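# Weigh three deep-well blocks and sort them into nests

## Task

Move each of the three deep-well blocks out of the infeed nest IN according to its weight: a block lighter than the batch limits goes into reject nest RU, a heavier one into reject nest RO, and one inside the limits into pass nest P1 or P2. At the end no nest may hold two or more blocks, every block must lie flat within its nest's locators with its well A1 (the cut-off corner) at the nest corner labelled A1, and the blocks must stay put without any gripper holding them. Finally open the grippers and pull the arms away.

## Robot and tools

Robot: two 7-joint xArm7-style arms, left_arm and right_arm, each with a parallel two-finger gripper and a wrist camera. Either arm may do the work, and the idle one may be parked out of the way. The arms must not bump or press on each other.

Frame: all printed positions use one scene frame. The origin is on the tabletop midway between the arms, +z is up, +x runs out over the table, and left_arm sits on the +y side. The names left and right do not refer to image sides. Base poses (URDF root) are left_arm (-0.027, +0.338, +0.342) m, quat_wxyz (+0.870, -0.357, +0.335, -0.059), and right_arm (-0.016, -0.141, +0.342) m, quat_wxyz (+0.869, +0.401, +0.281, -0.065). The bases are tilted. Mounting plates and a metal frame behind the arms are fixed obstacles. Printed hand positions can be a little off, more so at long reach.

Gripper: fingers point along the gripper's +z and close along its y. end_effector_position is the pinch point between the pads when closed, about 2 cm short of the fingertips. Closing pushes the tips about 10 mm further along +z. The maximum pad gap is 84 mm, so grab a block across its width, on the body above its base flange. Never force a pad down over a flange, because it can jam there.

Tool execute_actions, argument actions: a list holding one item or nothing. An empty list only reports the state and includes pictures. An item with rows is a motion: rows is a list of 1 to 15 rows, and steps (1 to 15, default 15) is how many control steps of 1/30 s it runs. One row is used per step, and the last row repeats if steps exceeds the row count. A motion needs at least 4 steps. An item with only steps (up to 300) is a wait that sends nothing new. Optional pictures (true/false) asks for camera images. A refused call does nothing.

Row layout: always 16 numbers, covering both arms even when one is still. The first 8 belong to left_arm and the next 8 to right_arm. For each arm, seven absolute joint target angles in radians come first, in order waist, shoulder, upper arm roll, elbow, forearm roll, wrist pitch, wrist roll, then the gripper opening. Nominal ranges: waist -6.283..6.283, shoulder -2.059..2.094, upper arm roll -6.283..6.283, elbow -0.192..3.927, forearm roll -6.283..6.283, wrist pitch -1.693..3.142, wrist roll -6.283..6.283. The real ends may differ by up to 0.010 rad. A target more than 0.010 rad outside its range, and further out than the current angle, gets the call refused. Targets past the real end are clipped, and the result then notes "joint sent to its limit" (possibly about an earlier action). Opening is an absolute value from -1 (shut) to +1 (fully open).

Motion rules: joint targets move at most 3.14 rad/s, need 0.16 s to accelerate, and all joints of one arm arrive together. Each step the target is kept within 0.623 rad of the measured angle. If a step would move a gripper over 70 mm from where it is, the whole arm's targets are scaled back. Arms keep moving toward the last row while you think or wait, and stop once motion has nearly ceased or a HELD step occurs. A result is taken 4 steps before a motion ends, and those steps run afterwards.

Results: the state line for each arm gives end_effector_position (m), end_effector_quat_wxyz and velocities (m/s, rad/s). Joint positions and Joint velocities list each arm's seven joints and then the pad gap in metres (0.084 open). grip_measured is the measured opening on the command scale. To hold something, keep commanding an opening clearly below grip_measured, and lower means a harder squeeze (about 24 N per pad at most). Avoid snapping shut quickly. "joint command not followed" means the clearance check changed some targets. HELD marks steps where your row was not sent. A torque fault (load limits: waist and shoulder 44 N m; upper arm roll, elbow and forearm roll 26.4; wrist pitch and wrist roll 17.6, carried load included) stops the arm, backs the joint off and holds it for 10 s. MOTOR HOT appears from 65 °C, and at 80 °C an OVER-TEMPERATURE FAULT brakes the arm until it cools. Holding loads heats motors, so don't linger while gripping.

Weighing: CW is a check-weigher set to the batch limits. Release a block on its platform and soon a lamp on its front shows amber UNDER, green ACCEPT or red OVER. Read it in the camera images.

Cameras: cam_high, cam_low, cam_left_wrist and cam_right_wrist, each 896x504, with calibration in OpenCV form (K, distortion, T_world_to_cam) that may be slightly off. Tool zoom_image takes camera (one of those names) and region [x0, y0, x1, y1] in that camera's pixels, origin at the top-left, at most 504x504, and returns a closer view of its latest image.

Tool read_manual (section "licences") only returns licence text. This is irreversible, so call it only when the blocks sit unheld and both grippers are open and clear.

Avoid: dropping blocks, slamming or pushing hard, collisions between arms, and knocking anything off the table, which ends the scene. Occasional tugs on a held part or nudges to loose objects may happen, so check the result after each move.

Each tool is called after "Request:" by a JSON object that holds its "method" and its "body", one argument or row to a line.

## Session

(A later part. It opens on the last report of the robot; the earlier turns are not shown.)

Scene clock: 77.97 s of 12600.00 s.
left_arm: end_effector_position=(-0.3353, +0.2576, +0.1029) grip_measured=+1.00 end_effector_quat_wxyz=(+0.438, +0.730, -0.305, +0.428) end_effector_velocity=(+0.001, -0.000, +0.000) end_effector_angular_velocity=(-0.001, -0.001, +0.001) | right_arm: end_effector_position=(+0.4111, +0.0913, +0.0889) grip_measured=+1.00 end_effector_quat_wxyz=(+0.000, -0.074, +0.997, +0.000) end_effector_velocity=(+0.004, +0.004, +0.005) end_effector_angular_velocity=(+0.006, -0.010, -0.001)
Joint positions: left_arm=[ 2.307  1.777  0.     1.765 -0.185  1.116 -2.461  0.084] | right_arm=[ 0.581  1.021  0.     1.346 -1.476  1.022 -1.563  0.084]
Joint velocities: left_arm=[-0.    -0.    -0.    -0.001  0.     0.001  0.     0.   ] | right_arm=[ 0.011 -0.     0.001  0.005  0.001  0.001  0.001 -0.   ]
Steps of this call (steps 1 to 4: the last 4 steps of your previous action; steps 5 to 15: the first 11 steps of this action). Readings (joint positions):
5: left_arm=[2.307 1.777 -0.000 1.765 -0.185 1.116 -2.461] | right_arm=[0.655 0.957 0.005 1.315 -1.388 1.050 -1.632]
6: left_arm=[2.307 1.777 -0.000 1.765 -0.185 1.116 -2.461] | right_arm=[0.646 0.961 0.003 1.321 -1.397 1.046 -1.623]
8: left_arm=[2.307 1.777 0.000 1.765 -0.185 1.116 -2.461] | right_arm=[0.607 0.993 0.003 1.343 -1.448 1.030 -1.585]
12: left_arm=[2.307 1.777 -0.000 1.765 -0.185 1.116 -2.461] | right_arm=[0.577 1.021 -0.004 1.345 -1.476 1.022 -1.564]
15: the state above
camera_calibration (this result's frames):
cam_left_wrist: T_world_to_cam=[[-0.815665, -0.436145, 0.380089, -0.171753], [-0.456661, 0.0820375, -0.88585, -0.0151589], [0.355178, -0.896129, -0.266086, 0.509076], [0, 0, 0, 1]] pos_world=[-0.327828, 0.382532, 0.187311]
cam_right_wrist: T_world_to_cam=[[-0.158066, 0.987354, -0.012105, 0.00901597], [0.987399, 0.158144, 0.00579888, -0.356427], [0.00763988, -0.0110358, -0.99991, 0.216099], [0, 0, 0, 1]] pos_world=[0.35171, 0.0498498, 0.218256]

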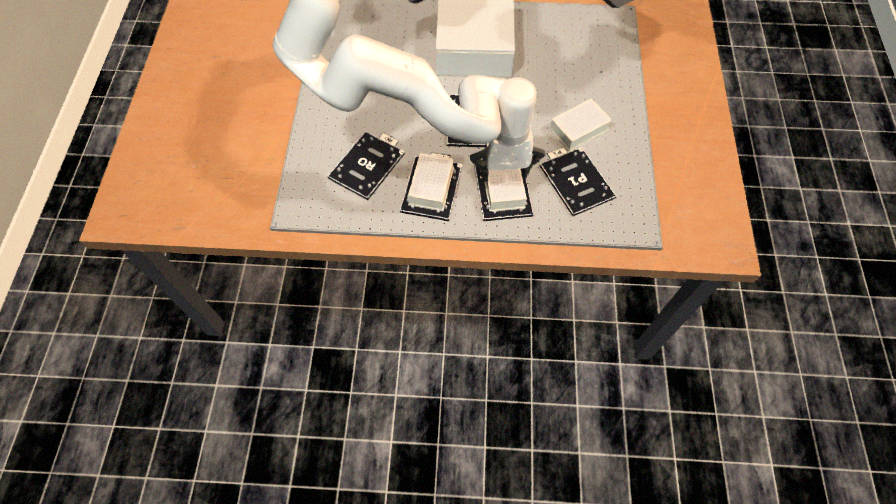

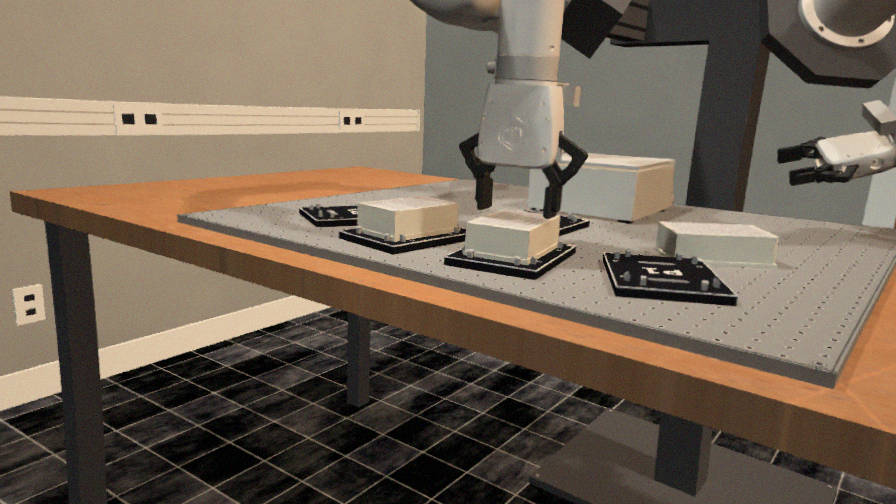

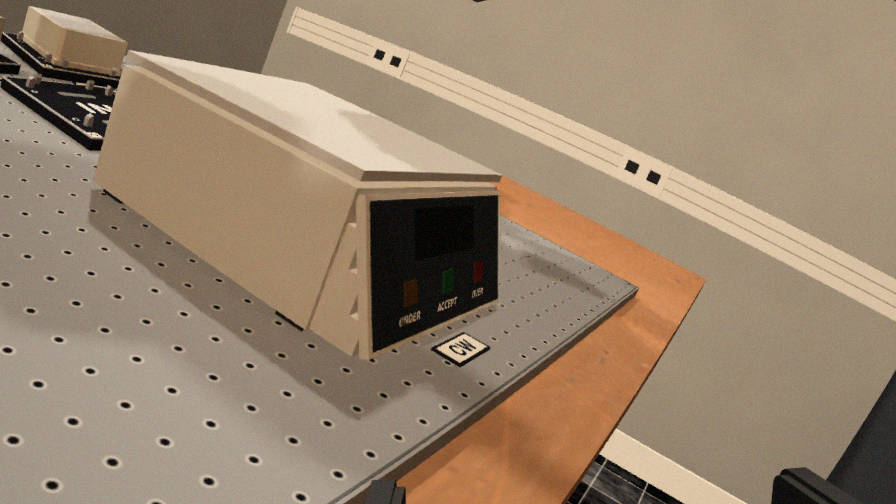

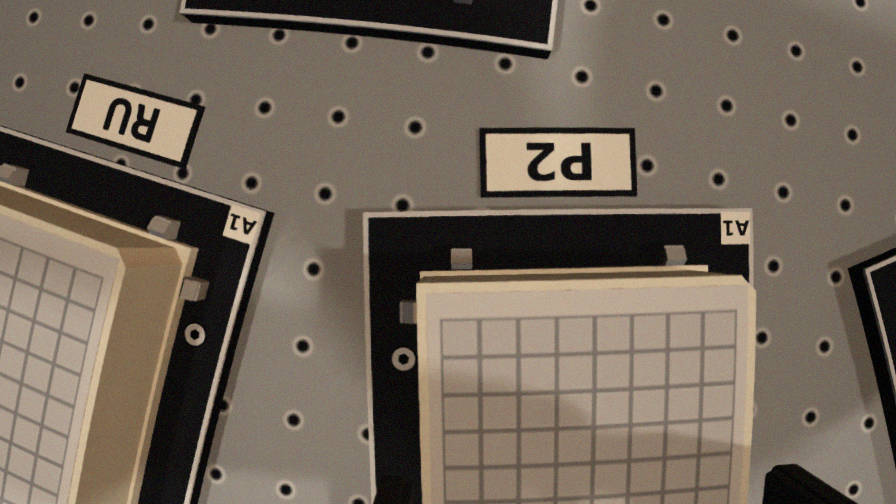

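Request:
{"method": "execute_actions", "body": {
  "actions": [
    {"rows":[[2.307,1.777,0,1.765,-0.185,1.116,-2.461,1,0.581,1.022,0,1.347,-1.476,1.022,-1.563,0.2]],"steps":10}
  ]
}}

Request:
{"method": "execute_actions", "body": {
  "actions": [
    {"rows":[[2.307,1.777,0,1.765,-0.185,1.116,-2.461,1,0.557,1.044,0,1.368,-1.498,1.015,-1.566,0.2]],"steps":15}
  ],
  "pictures": true
}}

Request:
{"method": "zoom_image", "body": {
  "camera": "cam_low",
  "region": [330,170,600,290]
}}

Scene clock: 78.37 s of 12600.00 s.
left_arm: end_effector_position=(-0.3353, +0.2576, +0.1029) grip_measured=+1.00 end_effector_quat_wxyz=(+0.438, +0.730, -0.305, +0.428) end_effector_velocity=(+0.001, -0.001, +0.000) end_effector_angular_velocity=(-0.001, -0.001, +0.002) | right_arm: end_effector_position=(+0.4111, +0.0923, +0.0895) grip_measured=+0.20 end_effector_quat_wxyz=(+0.000, -0.074, +0.997, +0.001) end_effector_velocity=(+0.003, +0.023, +0.025) end_effector_angular_velocity=(+0.042, -0.023, +0.012)
Joint positions: left_arm=[ 2.307  1.777 -0.     1.765 -0.185  1.116 -2.461  0.084] | right_arm=[ 0.581  1.022  0.001  1.347 -1.476  1.021 -1.563  0.053]
Joint velocities: left_arm=[-0.     0.001  0.    -0.001  0.     0.001 -0.     0.   ] | right_arm=[ 0.025 -0.001  0.034  0.007 -0.001  0.004  0.001 -0.053]
Steps of this call (steps 1 to 4: the last 4 steps of your previous action; steps 5 to 6: the robot went on to your last target; steps 7 to 12: the first 6 steps of this action). Readings (joint positions):
7: left_arm=[2.307 1.777 -0.000 1.765 -0.185 1.116 -2.461] | right_arm=[0.581 1.022 -0.001 1.347 -1.476 1.022 -1.563]
8: left_arm=[2.307 1.777 0.000 1.765 -0.185 1.116 -2.461] | right_arm=[0.581 1.022 -0.000 1.347 -1.476 1.022 -1.563]
10: left_arm=[2.307 1.777 -0.000 1.765 -0.185 1.116 -2.461] | right_arm=[0.581 1.022 -0.000 1.347 -1.476 1.022 -1.563]
12: the state above

Scene clock: 78.87 s of 12600.00 s.
left_arm: end_effector_position=(-0.3353, +0.2576, +0.1029) grip_measured=+1.00 end_effector_quat_wxyz=(+0.438, +0.730, -0.305, +0.428) end_effector_velocity=(-0.001, -0.000, +0.000) end_effector_angular_velocity=(-0.000, +0.001, -0.001) | right_arm: end_effector_position=(+0.4138, +0.0999, +0.0866) grip_measured=+0.21 end_effector_quat_wxyz=(+0.005, -0.076, +0.997, +0.008) end_effector_velocity=(-0.001, +0.004, -0.001) end_effector_angular_velocity=(+0.003, -0.008, +0.014)
Joint positions: left_arm=[ 2.307  1.777 -0.     1.765 -0.185  1.116 -2.461  0.084] | right_arm=[ 0.566  1.04   0.015  1.369 -1.498  1.016 -1.566  0.053]
Joint velocities: left_arm=[-0.     0.001  0.001  0.001 -0.    -0.    -0.    -0.   ] | right_arm=[ 0.005  0.012 -0.001  0.007 -0.009 -0.001 -0.003  0.   ]
Steps of this call (steps 1 to 4: the last 4 steps of your previous action; steps 5 to 15: the first 11 steps of this action). Readings (joint positions):
5: left_arm=[2.307 1.777 -0.000 1.765 -0.185 1.116 -2.461] | right_arm=[0.581 1.022 0.001 1.348 -1.477 1.021 -1.563]
6: left_arm=[2.307 1.777 -0.000 1.765 -0.185 1.116 -2.461] | right_arm=[0.576 1.027 0.004 1.354 -1.483 1.019 -1.564]
8: left_arm=[2.307 1.777 -0.000 1.765 -0.185 1.116 -2.461] | right_arm=[0.568 1.036 0.013 1.365 -1.493 1.016 -1.565]
12: left_arm=[2.307 1.777 0.000 1.765 -0.185 1.116 -2.461] | right_arm=[0.565 1.039 0.015 1.368 -1.497 1.016 -1.566]
15: the state above
camera_calibration (this result's frames):
cam_left_wrist: T_world_to_cam=[[-0.815665, -0.436146, 0.380089, -0.171753], [-0.456661, 0.0820375, -0.88585, -0.0151587], [0.355178, -0.896129, -0.266086, 0.509076], [0, 0, 0, 1]] pos_world=[-0.327828, 0.382532, 0.187311]
cam_right_wrist: T_world_to_cam=[[-0.163637, 0.986513, 0.00395781, 0.00190236], [0.986398, 0.163553, 0.0163903, -0.361487], [0.015522, 0.00658605, -0.999858, 0.208899], [0, 0, 0, 1]] pos_world=[0.353639, 0.0558696, 0.214787]

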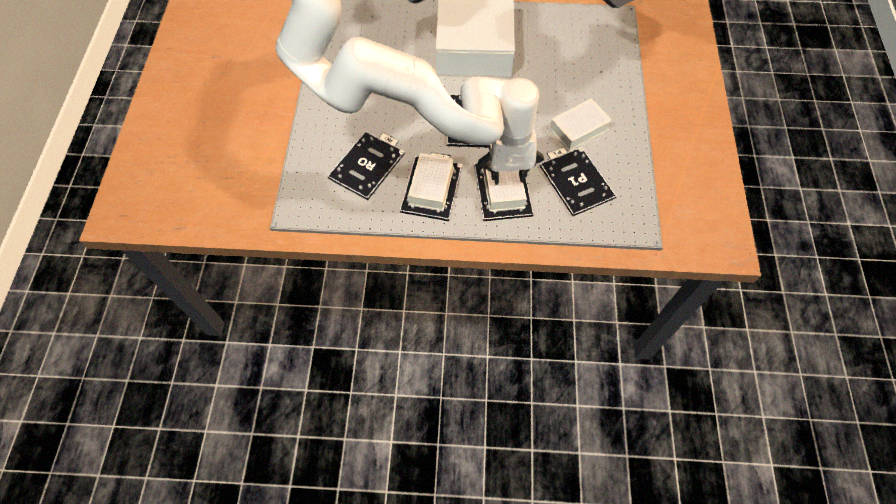

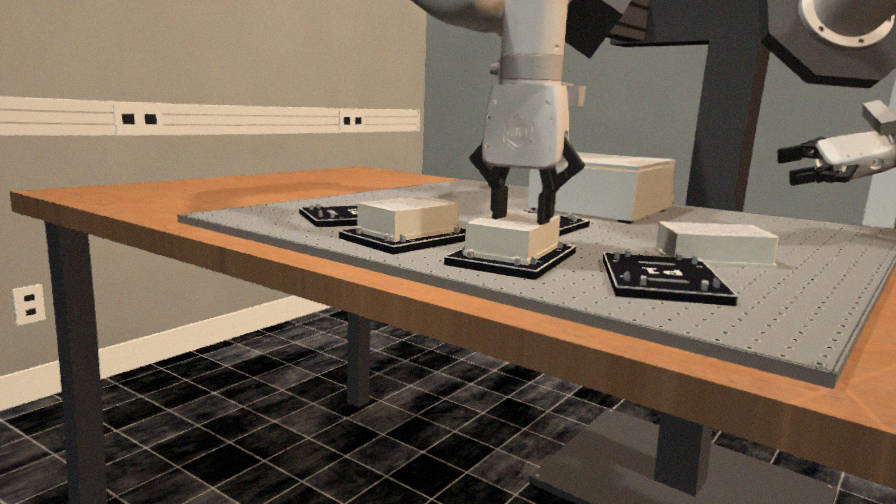

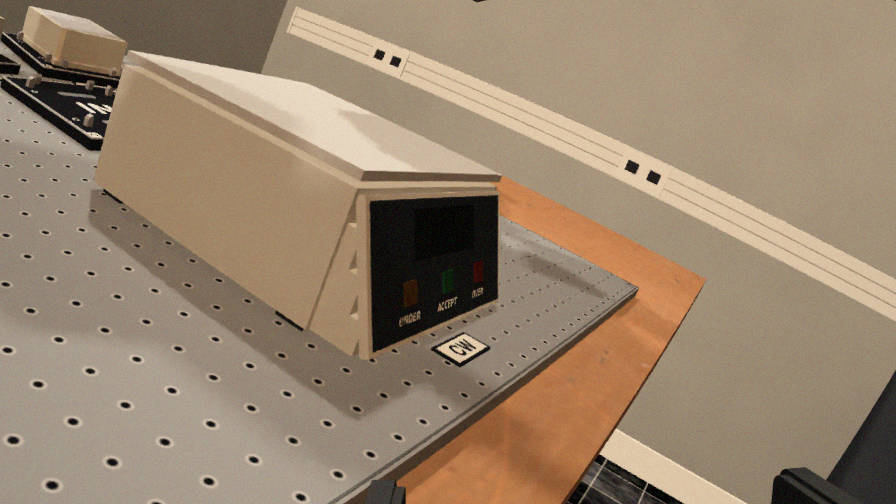

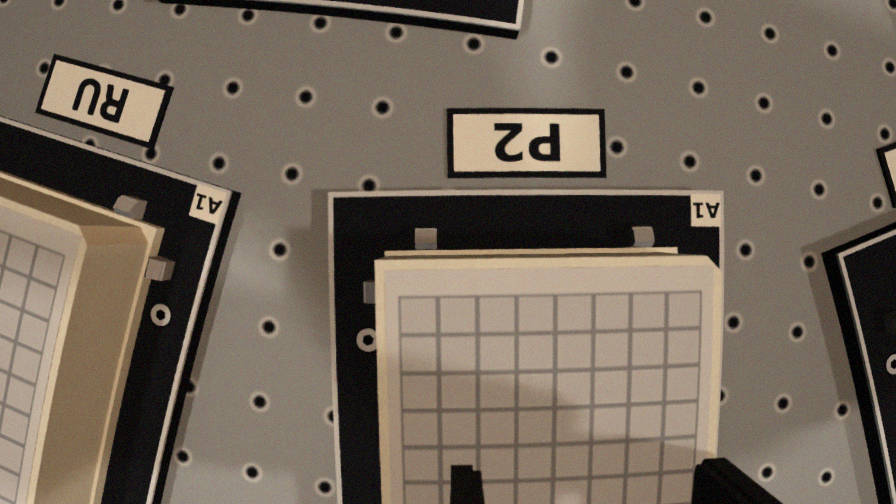

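Region (330, 170, 600, 290) of cam_low's 896x504 image, scaled by 1.867, with more detail than that image has.

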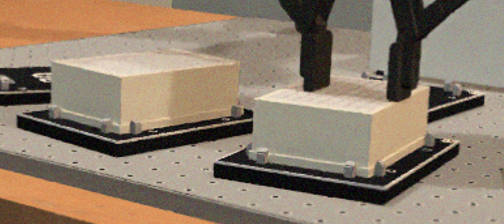

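Request:
{"method": "execute_actions", "body": {
  "actions": [
    {"rows":[[2.307,1.777,0,1.765,-0.185,1.116,-2.461,1,0.653,0.955,0,1.32,-1.386,1.052,-1.5,1]],"steps":10}
  ]
}}

Request:
{"method": "execute_actions", "body": {
  "actions": [
    {"rows":[[2.307,1.777,0,1.765,-0.185,1.116,-2.461,1,0.9246,1.675,0,1.828,-1.2465,1.066,-0.216,1]],"steps":15}
  ]
}}

Request:
{"method": "execute_actions", "body": {
  "actions": [
    {"steps":25}
  ],
  "pictures": true
}}

Scene clock: 79.57 s of 12600.00 s.
left_arm: end_effector_position=(-0.3353, +0.2576, +0.1029) grip_measured=+1.00 end_effector_quat_wxyz=(+0.438, +0.730, -0.305, +0.428) end_effector_velocity=(+0.001, +0.000, -0.001) end_effector_angular_velocity=(+0.001, -0.002, +0.002) | right_arm: end_effector_position=(+0.4182, +0.0863, +0.1193) grip_measured=+0.99 end_effector_quat_wxyz=(-0.004, -0.026, +1.000, -0.006) end_effector_velocity=(+0.159, +0.133, +0.314) end_effector_angular_velocity=(+0.386, -0.247, -0.346)
Joint positions: left_arm=[ 2.307  1.777 -0.     1.765 -0.185  1.116 -2.461  0.084] | right_arm=[ 0.642  0.966 -0.009  1.32  -1.394  1.049 -1.506  0.084]
Joint velocities: left_arm=[ 0.     0.    -0.003 -0.001  0.     0.     0.    -0.   ] | right_arm=[ 0.325 -0.322  0.23   0.069  0.217  0.043  0.133  0.025]
Steps of this call (steps 1 to 4: the last 4 steps of your previous action; steps 5 to 15: the robot went on to your last target; steps 16 to 21: the first 6 steps of this action). Readings (joint positions):
16: left_arm=[2.307 1.777 -0.000 1.765 -0.185 1.116 -2.461] | right_arm=[0.567 1.042 0.014 1.369 -1.498 1.012 -1.565]
17: left_arm=[2.307 1.777 -0.000 1.765 -0.185 1.116 -2.461] | right_arm=[0.572 1.039 0.010 1.364 -1.488 1.015 -1.559]
19: left_arm=[2.307 1.777 0.000 1.765 -0.185 1.116 -2.461] | right_arm=[0.608 1.002 -0.013 1.330 -1.430 1.038 -1.525]
21: the state above

Scene clock: 80.07 s of 12600.00 s.
left_arm: end_effector_position=(-0.3353, +0.2576, +0.1029) grip_measured=+1.00 end_effector_quat_wxyz=(+0.438, +0.730, -0.305, +0.428) end_effector_velocity=(-0.001, +0.001, +0.000) end_effector_angular_velocity=(-0.000, +0.000, -0.001) | right_arm: end_effector_position=(+0.3322, +0.2110, +0.1203) grip_measured=+1.00 end_effector_quat_wxyz=(-0.002, +0.126, +0.992, +0.005) end_effector_velocity=(-0.370, +0.314, -0.054) end_effector_angular_velocity=(-0.018, +0.032, -1.320)
Joint positions: left_arm=[ 2.307  1.777 -0.     1.765 -0.185  1.116 -2.461  0.084] | right_arm=[ 0.797  1.334 -0.002  1.593 -1.311  1.059 -1.077  0.084]
Joint velocities: left_arm=[-0.    -0.001  0.001  0.     0.     0.     0.    -0.   ] | right_arm=[0.431 1.177 0.006 0.795 0.22  0.023 1.765 0.   ]
Steps of this call (steps 1 to 4: the last 4 steps of your previous action; steps 5 to 15: the first 11 steps of this action). Readings (joint positions):
5: left_arm=[2.307 1.777 0.000 1.765 -0.185 1.116 -2.461] | right_arm=[0.652 0.958 -0.002 1.320 -1.386 1.052 -1.499]
6: left_arm=[2.307 1.777 0.000 1.765 -0.185 1.116 -2.461] | right_arm=[0.654 0.967 -0.005 1.327 -1.384 1.053 -1.488]
8: left_arm=[2.307 1.777 0.000 1.765 -0.185 1.116 -2.461] | right_arm=[0.679 1.030 -0.012 1.389 -1.369 1.056 -1.418]
12: left_arm=[2.307 1.777 -0.000 1.765 -0.185 1.116 -2.461] | right_arm=[0.753 1.213 -0.001 1.511 -1.334 1.057 -1.237]
15: the state above

Scene clock: 80.90 s of 12600.00 s.
left_arm: end_effector_position=(-0.3353, +0.2576, +0.1029) grip_measured=+1.00 end_effector_quat_wxyz=(+0.438, +0.730, -0.305, +0.428) end_effector_velocity=(+0.000, +0.000, +0.000) end_effector_angular_velocity=(+0.000, -0.000, +0.001) | right_arm: end_effector_position=(+0.2148, +0.2844, +0.1004) grip_measured=+1.00 end_effector_quat_wxyz=(-0.000, +0.474, +0.880, -0.000) end_effector_velocity=(+0.001, +0.001, +0.000) end_effector_angular_velocity=(+0.000, -0.003, -0.000)
Joint positions: left_arm=[ 2.307  1.777  0.     1.765 -0.185  1.116 -2.461  0.084] | right_arm=[ 0.924  1.675 -0.     1.828 -1.247  1.066 -0.216  0.084]
Joint velocities: left_arm=[ 0.     0.    -0.     0.     0.     0.001  0.     0.   ] | right_arm=[ 0.002  0.002 -0.001  0.003 -0.     0.     0.001  0.   ]
Kept back: nothing.
Steps of this call (steps 1 to 4: the last 4 steps of your previous action; steps 5 to 25: the robot went on to your last target). Readings (joint positions):
1: left_arm=[2.307 1.777 -0.000 1.765 -0.185 1.116 -2.461] | right_arm=[0.811 1.373 -0.002 1.619 -1.304 1.060 -1.015]
2: left_arm=[2.307 1.777 -0.000 1.765 -0.185 1.116 -2.461] | right_arm=[0.825 1.411 -0.001 1.644 -1.297 1.061 -0.949]
4: left_arm=[2.307 1.777 0.000 1.765 -0.185 1.116 -2.461] | right_arm=[0.852 1.482 0.000 1.693 -1.283 1.062 -0.798]
8: left_arm=[2.307 1.777 0.000 1.765 -0.185 1.116 -2.461] | right_arm=[0.900 1.609 0.000 1.781 -1.259 1.065 -0.431]
25: the state above
camera_calibration (this result's frames):
cam_left_wrist: T_world_to_cam=[[-0.815665, -0.436145, 0.380089, -0.171753], [-0.456661, 0.0820374, -0.88585, -0.0151587], [0.355178, -0.896129, -0.266086, 0.509076], [0, 0, 0, 1]] pos_world=[-0.327828, 0.382532, 0.187311]
cam_right_wrist: T_world_to_cam=[[0.828825, 0.559367, -0.0125181, -0.302794], [0.559458, -0.828841, 0.0053173, 0.179549], [-0.00740124, -0.0114105, -0.999908, 0.234531], [0, 0, 0, 1]] pos_world=[0.152249, 0.320867, 0.229764]

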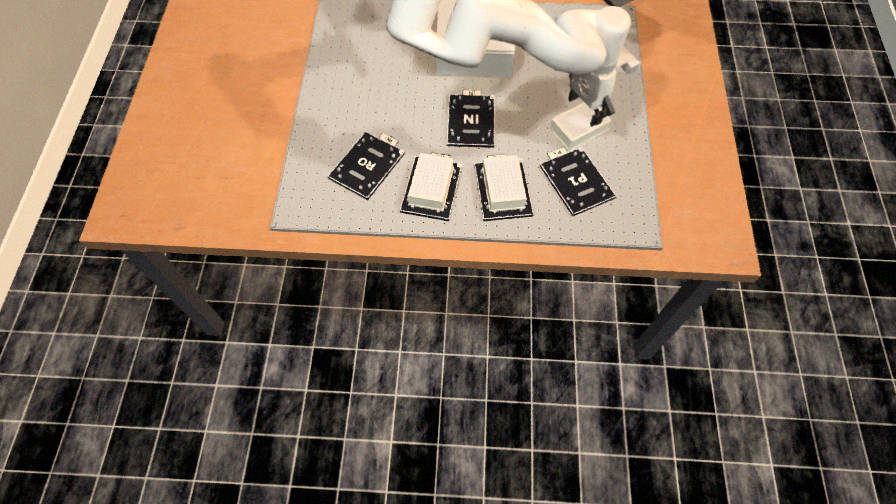

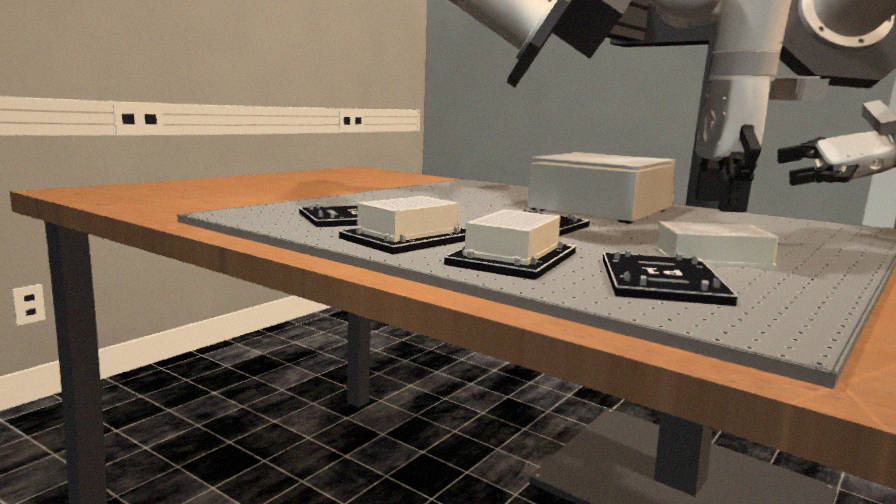

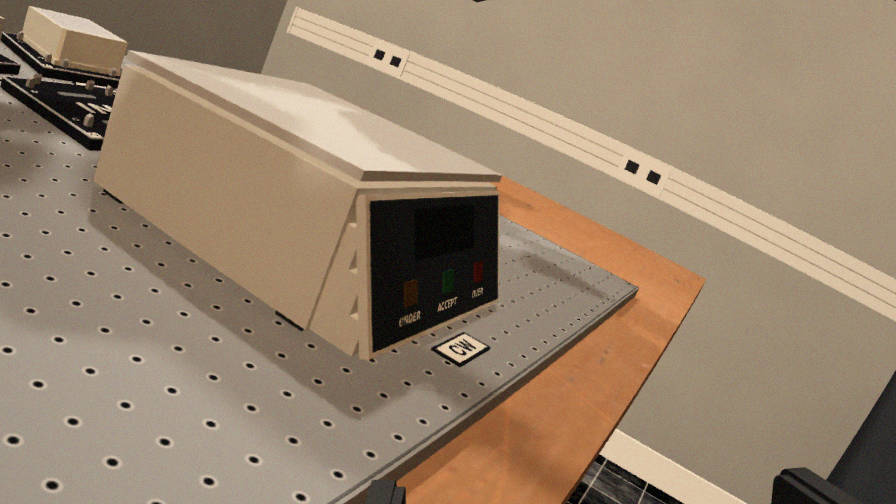

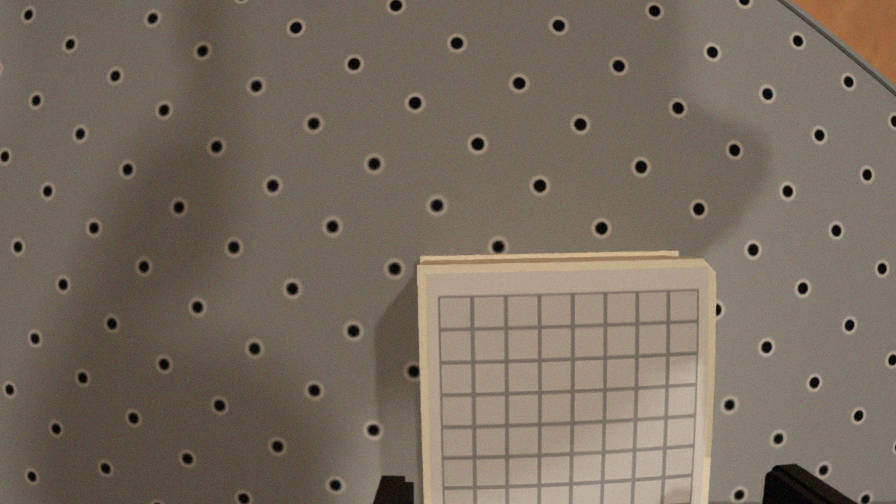

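Request:
{"method": "execute_actions", "body": {
  "actions": [
    {"rows":[[2.307,1.777,0,1.765,-0.185,1.116,-2.461,1,0.873,1.7196,0,1.8736,-1.2957,1.0587,-0.239,1]],"steps":15}
  ]
}}

Request:
{"method": "execute_actions", "body": {
  "actions": [
    {"steps":8}
  ],
  "pictures": true
}}

Scene clock: 81.63 s of 12600.00 s.
left_arm: end_effector_position=(-0.3353, +0.2576, +0.1029) grip_measured=+1.00 end_effector_quat_wxyz=(+0.438, +0.730, -0.305, +0.428) end_effector_velocity=(+0.000, +0.000, -0.001) end_effector_angular_velocity=(+0.001, -0.000, -0.001) | right_arm: end_effector_position=(+0.2157, +0.2855, +0.0765) grip_measured=+1.00 end_effector_quat_wxyz=(-0.001, +0.466, +0.885, +0.001) end_effector_velocity=(+0.017, +0.017, +0.022) end_effector_angular_velocity=(+0.042, -0.015, -0.023)
Joint positions: left_arm=[ 2.307  1.777 -0.     1.765 -0.185  1.116 -2.461  0.084] | right_arm=[ 0.874  1.719  0.002  1.874 -1.296  1.058 -0.239  0.084]
Joint velocities: left_arm=[-0.    -0.    -0.001 -0.    -0.    -0.001 -0.     0.   ] | right_arm=[ 0.017 -0.021  0.018  0.02  -0.003 -0.004  0.    -0.   ]
Steps of this call (steps 1 to 11: the robot went on to your last target; steps 12 to 22: the first 11 steps of this action). Readings (joint positions):
12: left_arm=[2.307 1.777 -0.000 1.765 -0.185 1.116 -2.461] | right_arm=[0.924 1.676 0.000 1.829 -1.247 1.066 -0.217]
13: left_arm=[2.307 1.777 -0.000 1.765 -0.185 1.116 -2.461] | right_arm=[0.916 1.682 0.003 1.838 -1.257 1.064 -0.221]
15: left_arm=[2.307 1.777 -0.000 1.765 -0.185 1.116 -2.461] | right_arm=[0.886 1.708 0.003 1.866 -1.286 1.059 -0.234]
19: left_arm=[2.307 1.777 0.000 1.765 -0.185 1.116 -2.461] | right_arm=[0.870 1.722 -0.004 1.871 -1.295 1.060 -0.239]
22: the state above

Scene clock: 81.90 s of 12600.00 s.
left_arm: end_effector_position=(-0.3353, +0.2576, +0.1029) grip_measured=+1.00 end_effector_quat_wxyz=(+0.438, +0.730, -0.305, +0.428) end_effector_velocity=(-0.000, +0.001, -0.001) end_effector_angular_velocity=(+0.002, -0.001, -0.001) | right_arm: end_effector_position=(+0.2157, +0.2847, +0.0754) grip_measured=+1.00 end_effector_quat_wxyz=(-0.000, +0.466, +0.885, -0.000) end_effector_velocity=(-0.000, -0.001, -0.001) end_effector_angular_velocity=(-0.002, +0.003, -0.002)
Joint positions: left_arm=[ 2.307  1.777  0.     1.765 -0.185  1.116 -2.461  0.084] | right_arm=[ 0.873  1.72  -0.     1.873 -1.296  1.059 -0.239  0.084]
Joint velocities: left_arm=[-0.    -0.002 -0.002  0.     0.     0.    -0.     0.   ] | right_arm=[-0.002  0.    -0.     0.001  0.002  0.001 -0.001  0.   ]
Kept back: nothing.
Steps of this call (steps 1 to 4: the last 4 steps of your previous action; steps 5 to 8: the robot went on to your last target). Readings (joint positions):
1: left_arm=[2.307 1.777 -0.000 1.765 -0.185 1.116 -2.461] | right_arm=[0.874 1.719 0.002 1.874 -1.296 1.058 -0.239]
2: left_arm=[2.307 1.777 -0.000 1.765 -0.185 1.116 -2.461] | right_arm=[0.874 1.719 0.001 1.874 -1.296 1.058 -0.239]
4: left_arm=[2.307 1.777 0.000 1.765 -0.185 1.116 -2.461] | right_arm=[0.874 1.719 0.000 1.874 -1.296 1.059 -0.239]
8: the state above
camera_calibration (this result's frames):
cam_left_wrist: T_world_to_cam=[[-0.815665, -0.436145, 0.380089, -0.171753], [-0.456661, 0.0820375, -0.88585, -0.0151588], [0.355178, -0.896129, -0.266086, 0.509076], [0, 0, 0, 1]] pos_world=[-0.327828, 0.382532, 0.187311]
cam_right_wrist: T_world_to_cam=[[0.817718, 0.575485, -0.0124704, -0.306241], [0.575575, -0.817732, 0.00524258, 0.17268], [-0.00718044, -0.0114646, -0.999908, 0.209569], [0, 0, 0, 1]] pos_world=[0.152534, 0.319846, 0.204825]

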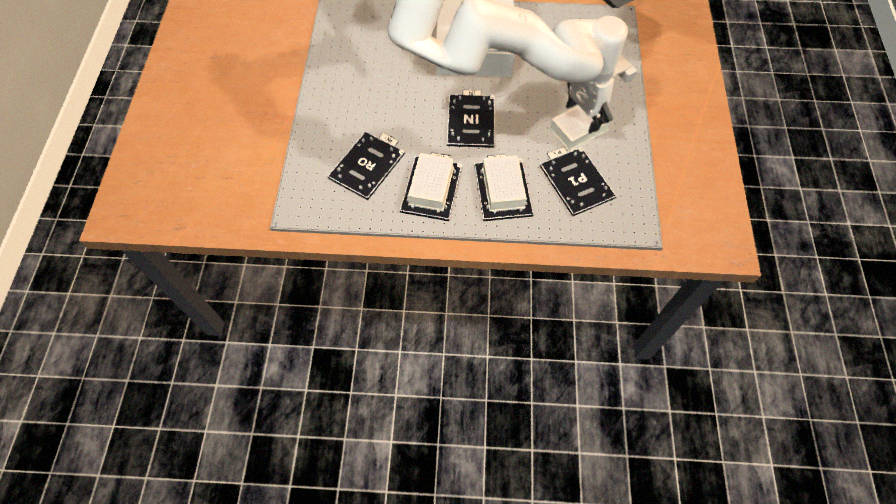

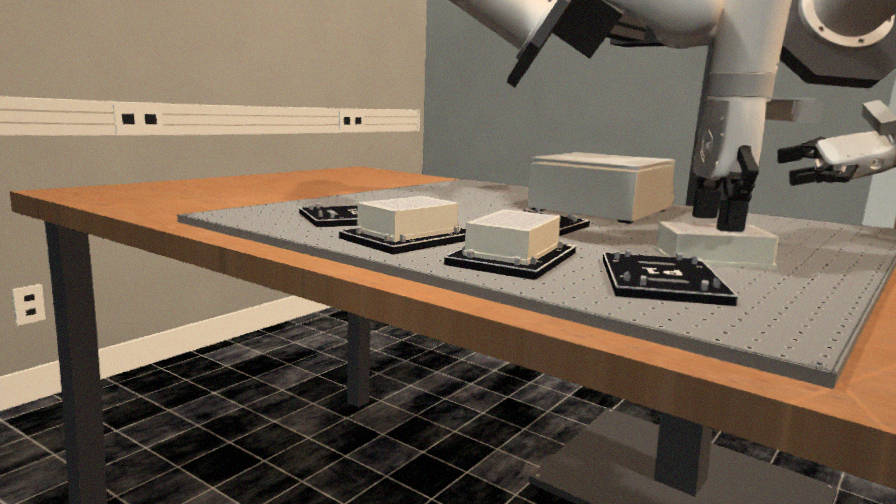

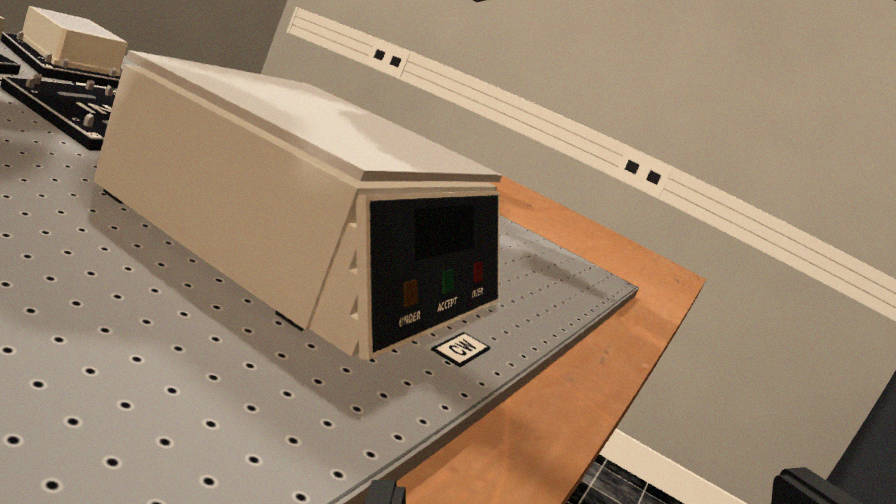

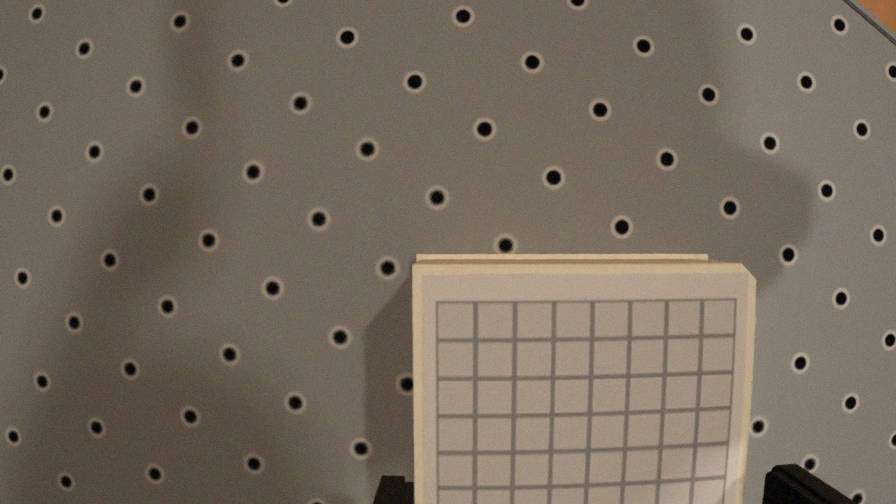

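Request:
{"method": "execute_actions", "body": {
  "actions": [
    {"rows":[[2.307,1.777,0,1.765,-0.185,1.116,-2.461,1,0.8737,1.7166,0,1.864,-1.299,1.057,-0.235,1],[2.307,1.777,0,1.765,-0.185,1.116,-2.461,1,0.8737,1.7166,0,1.864,-1.299,1.057,-0.235,1],[2.307,1.777,0,1.765,-0.185,1.116,-2.461,1,0.8737,1.7166,0,1.864,-1.299,1.057,-0.235,1],[2.307,1.777,0,1.765,-0.185,1.116,-2.461,1,0.866,1.7235,0,1.871,-1.306,1.056,-0.236,1],[2.307,1.777,0,1.765,-0.185,1.116,-2.461,1,0.8585,1.7305,0,1.878,-1.313,1.055,-0.237,1],[2.307,1.777,0,1.765,-0.185,1.116,-2.461,1,0.851,1.7375,0,1.886,-1.319,1.054,-0.238,1],[2.307,1.777,0,1.765,-0.185,1.116,-2.461,1,0.8435,1.7445,0,1.894,-1.326,1.053,-0.239,1],[2.307,1.777,0,1.765,-0.185,1.116,-2.461,1,0.836,1.7515,0,1.902,-1.333,1.052,-0.24,1],[2.307,1.777,0,1.765,-0.185,1.116,-2.461,1,0.8285,1.759,0,1.91,-1.34,1.052,-0.241,1],[2.307,1.777,0,1.765,-0.185,1.116,-2.461,1,0.821,1.766,0,1.918,-1.346,1.051,-0.241,1],[2.307,1.777,0,1.765,-0.185,1.116,-2.461,1,0.8136,1.773,0,1.926,-1.353,1.05,-0.242,1]],"steps":15}
  ]
}}

Request:
{"method": "execute_actions", "body": {
  "actions": [
    {"steps":8}
  ],
  "pictures": true
}}

Scene clock: 82.80 s of 12600.00 s.
left_arm: end_effector_position=(-0.3353, +0.2576, +0.1029) grip_measured=+1.00 end_effector_quat_wxyz=(+0.438, +0.730, -0.305, +0.428) end_effector_velocity=(+0.000, +0.000, -0.000) end_effector_angular_velocity=(+0.000, +0.000, +0.000) | right_arm: end_effector_position=(+0.2142, +0.2831, +0.0532) grip_measured=+1.00 end_effector_quat_wxyz=(+0.000, +0.465, +0.885, -0.001) end_effector_velocity=(-0.003, -0.007, -0.116) end_effector_angular_velocity=(-0.021, +0.006, -0.012)
Joint positions: left_arm=[ 2.307  1.777 -0.     1.765 -0.185  1.116 -2.461  0.084] | right_arm=[ 0.829  1.758 -0.001  1.909 -1.339  1.052 -0.24   0.084]
Joint velocities: left_arm=[ 0.    -0.    -0.    -0.001  0.    -0.    -0.     0.   ] | right_arm=[-0.23   0.218 -0.009  0.231 -0.197 -0.022 -0.021 -0.   ]
Steps of this call (steps 1 to 15: the robot went on to your last target; step 16: nothing new was sent; steps 17 to 27: the first 11 steps of this action). Readings (joint positions):
17: left_arm=[2.307 1.777 0.000 1.765 -0.185 1.116 -2.461] | right_arm=[0.873 1.719 -0.000 1.873 -1.296 1.059 -0.239]
18: left_arm=[2.307 1.777 0.000 1.765 -0.185 1.116 -2.461] | right_arm=[0.873 1.718 -0.000 1.870 -1.297 1.058 -0.237]
20: left_arm=[2.307 1.777 -0.000 1.765 -0.185 1.116 -2.461] | right_arm=[0.873 1.717 0.000 1.866 -1.299 1.057 -0.236]
24: left_arm=[2.307 1.777 -0.000 1.765 -0.185 1.116 -2.461] | right_arm=[0.852 1.737 0.001 1.886 -1.319 1.054 -0.238]
27: the state above

Scene clock: 83.07 s of 12600.00 s.
left_arm: end_effector_position=(-0.3353, +0.2576, +0.1029) grip_measured=+1.00 end_effector_quat_wxyz=(+0.438, +0.730, -0.305, +0.428) end_effector_velocity=(+0.000, -0.000, -0.000) end_effector_angular_velocity=(+0.000, -0.000, +0.000) | right_arm: end_effector_position=(+0.2142, +0.2840, +0.0469) grip_measured=+1.00 end_effector_quat_wxyz=(-0.001, +0.465, +0.885, +0.000) end_effector_velocity=(+0.004, +0.005, +0.006) end_effector_angular_velocity=(+0.011, -0.004, -0.005)
Joint positions: left_arm=[ 2.307  1.777 -0.     1.765 -0.185  1.116 -2.461  0.084] | right_arm=[ 0.814  1.773  0.001  1.926 -1.353  1.05  -0.242  0.084]
Joint velocities: left_arm=[-0.     0.    -0.001 -0.001 -0.    -0.001 -0.    -0.   ] | right_arm=[ 0.005 -0.005  0.006  0.005 -0.001 -0.001 -0.     0.   ]
Kept back: nothing.
Steps of this call (steps 1 to 4: the last 4 steps of your previous action; steps 5 to 8: the robot went on to your last target). Readings (joint positions):
1: left_arm=[2.307 1.777 -0.000 1.765 -0.185 1.116 -2.461] | right_arm=[0.821 1.765 -0.001 1.917 -1.345 1.051 -0.241]
2: left_arm=[2.307 1.777 0.000 1.765 -0.185 1.116 -2.461] | right_arm=[0.816 1.770 -0.002 1.921 -1.349 1.051 -0.242]
4: left_arm=[2.307 1.777 0.000 1.765 -0.185 1.116 -2.461] | right_arm=[0.813 1.774 -0.002 1.924 -1.352 1.050 -0.242]
8: the state above
camera_calibration (this result's frames):
cam_left_wrist: T_world_to_cam=[[-0.815665, -0.436146, 0.380089, -0.171753], [-0.456661, 0.0820376, -0.88585, -0.0151588], [0.355178, -0.896129, -0.266086, 0.509076], [0, 0, 0, 1]] pos_world=[-0.327828, 0.382532, 0.187311]
cam_right_wrist: T_world_to_cam=[[0.817177, 0.576247, -0.0127032, -0.304991], [0.576334, -0.817203, 0.00441421, 0.172903], [-0.00783738, -0.0109284, -0.99991, 0.181067], [0, 0, 0, 1]] pos_world=[0.151001, 0.319026, 0.176413]

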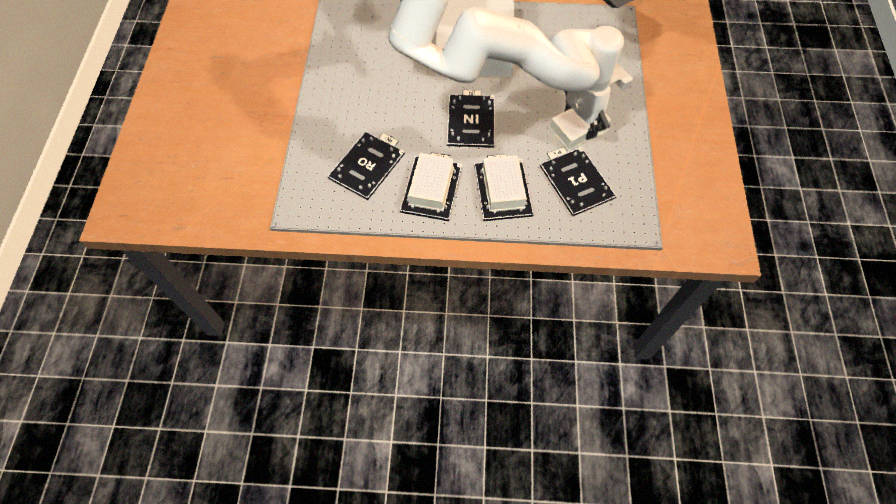

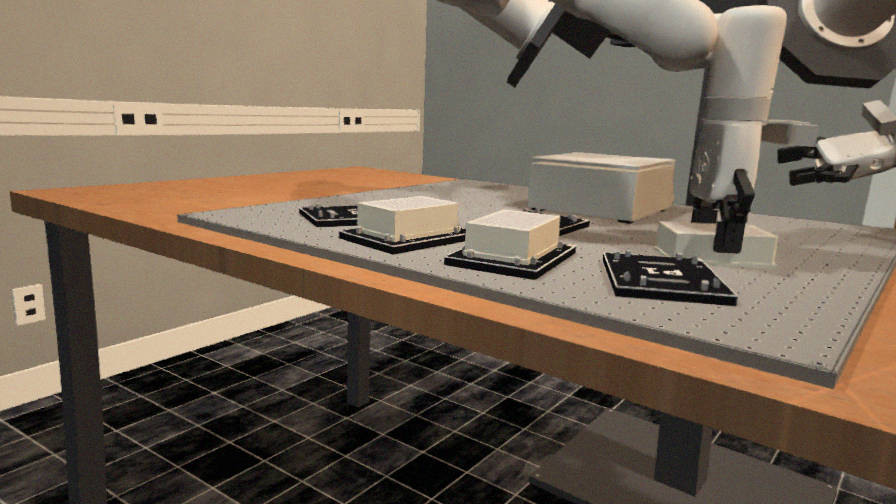

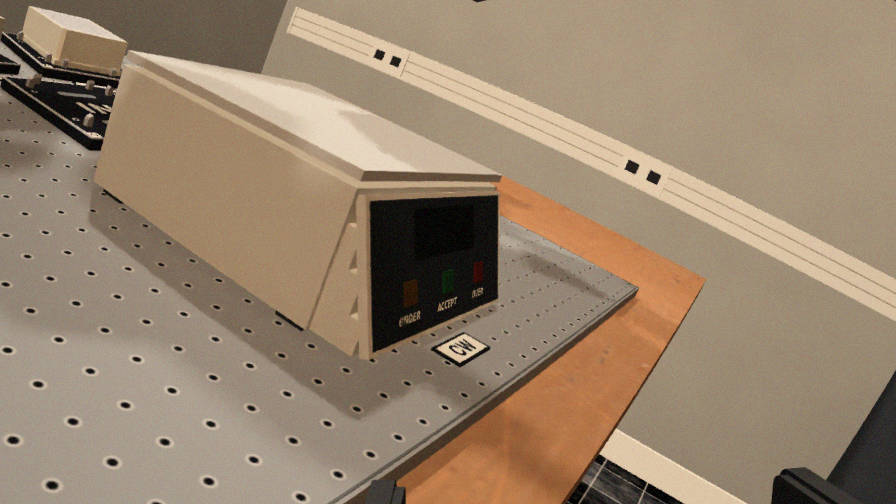

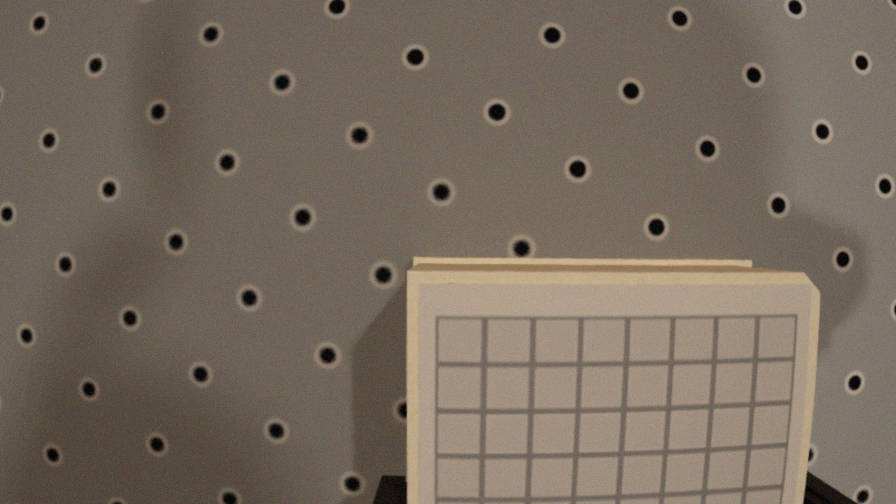

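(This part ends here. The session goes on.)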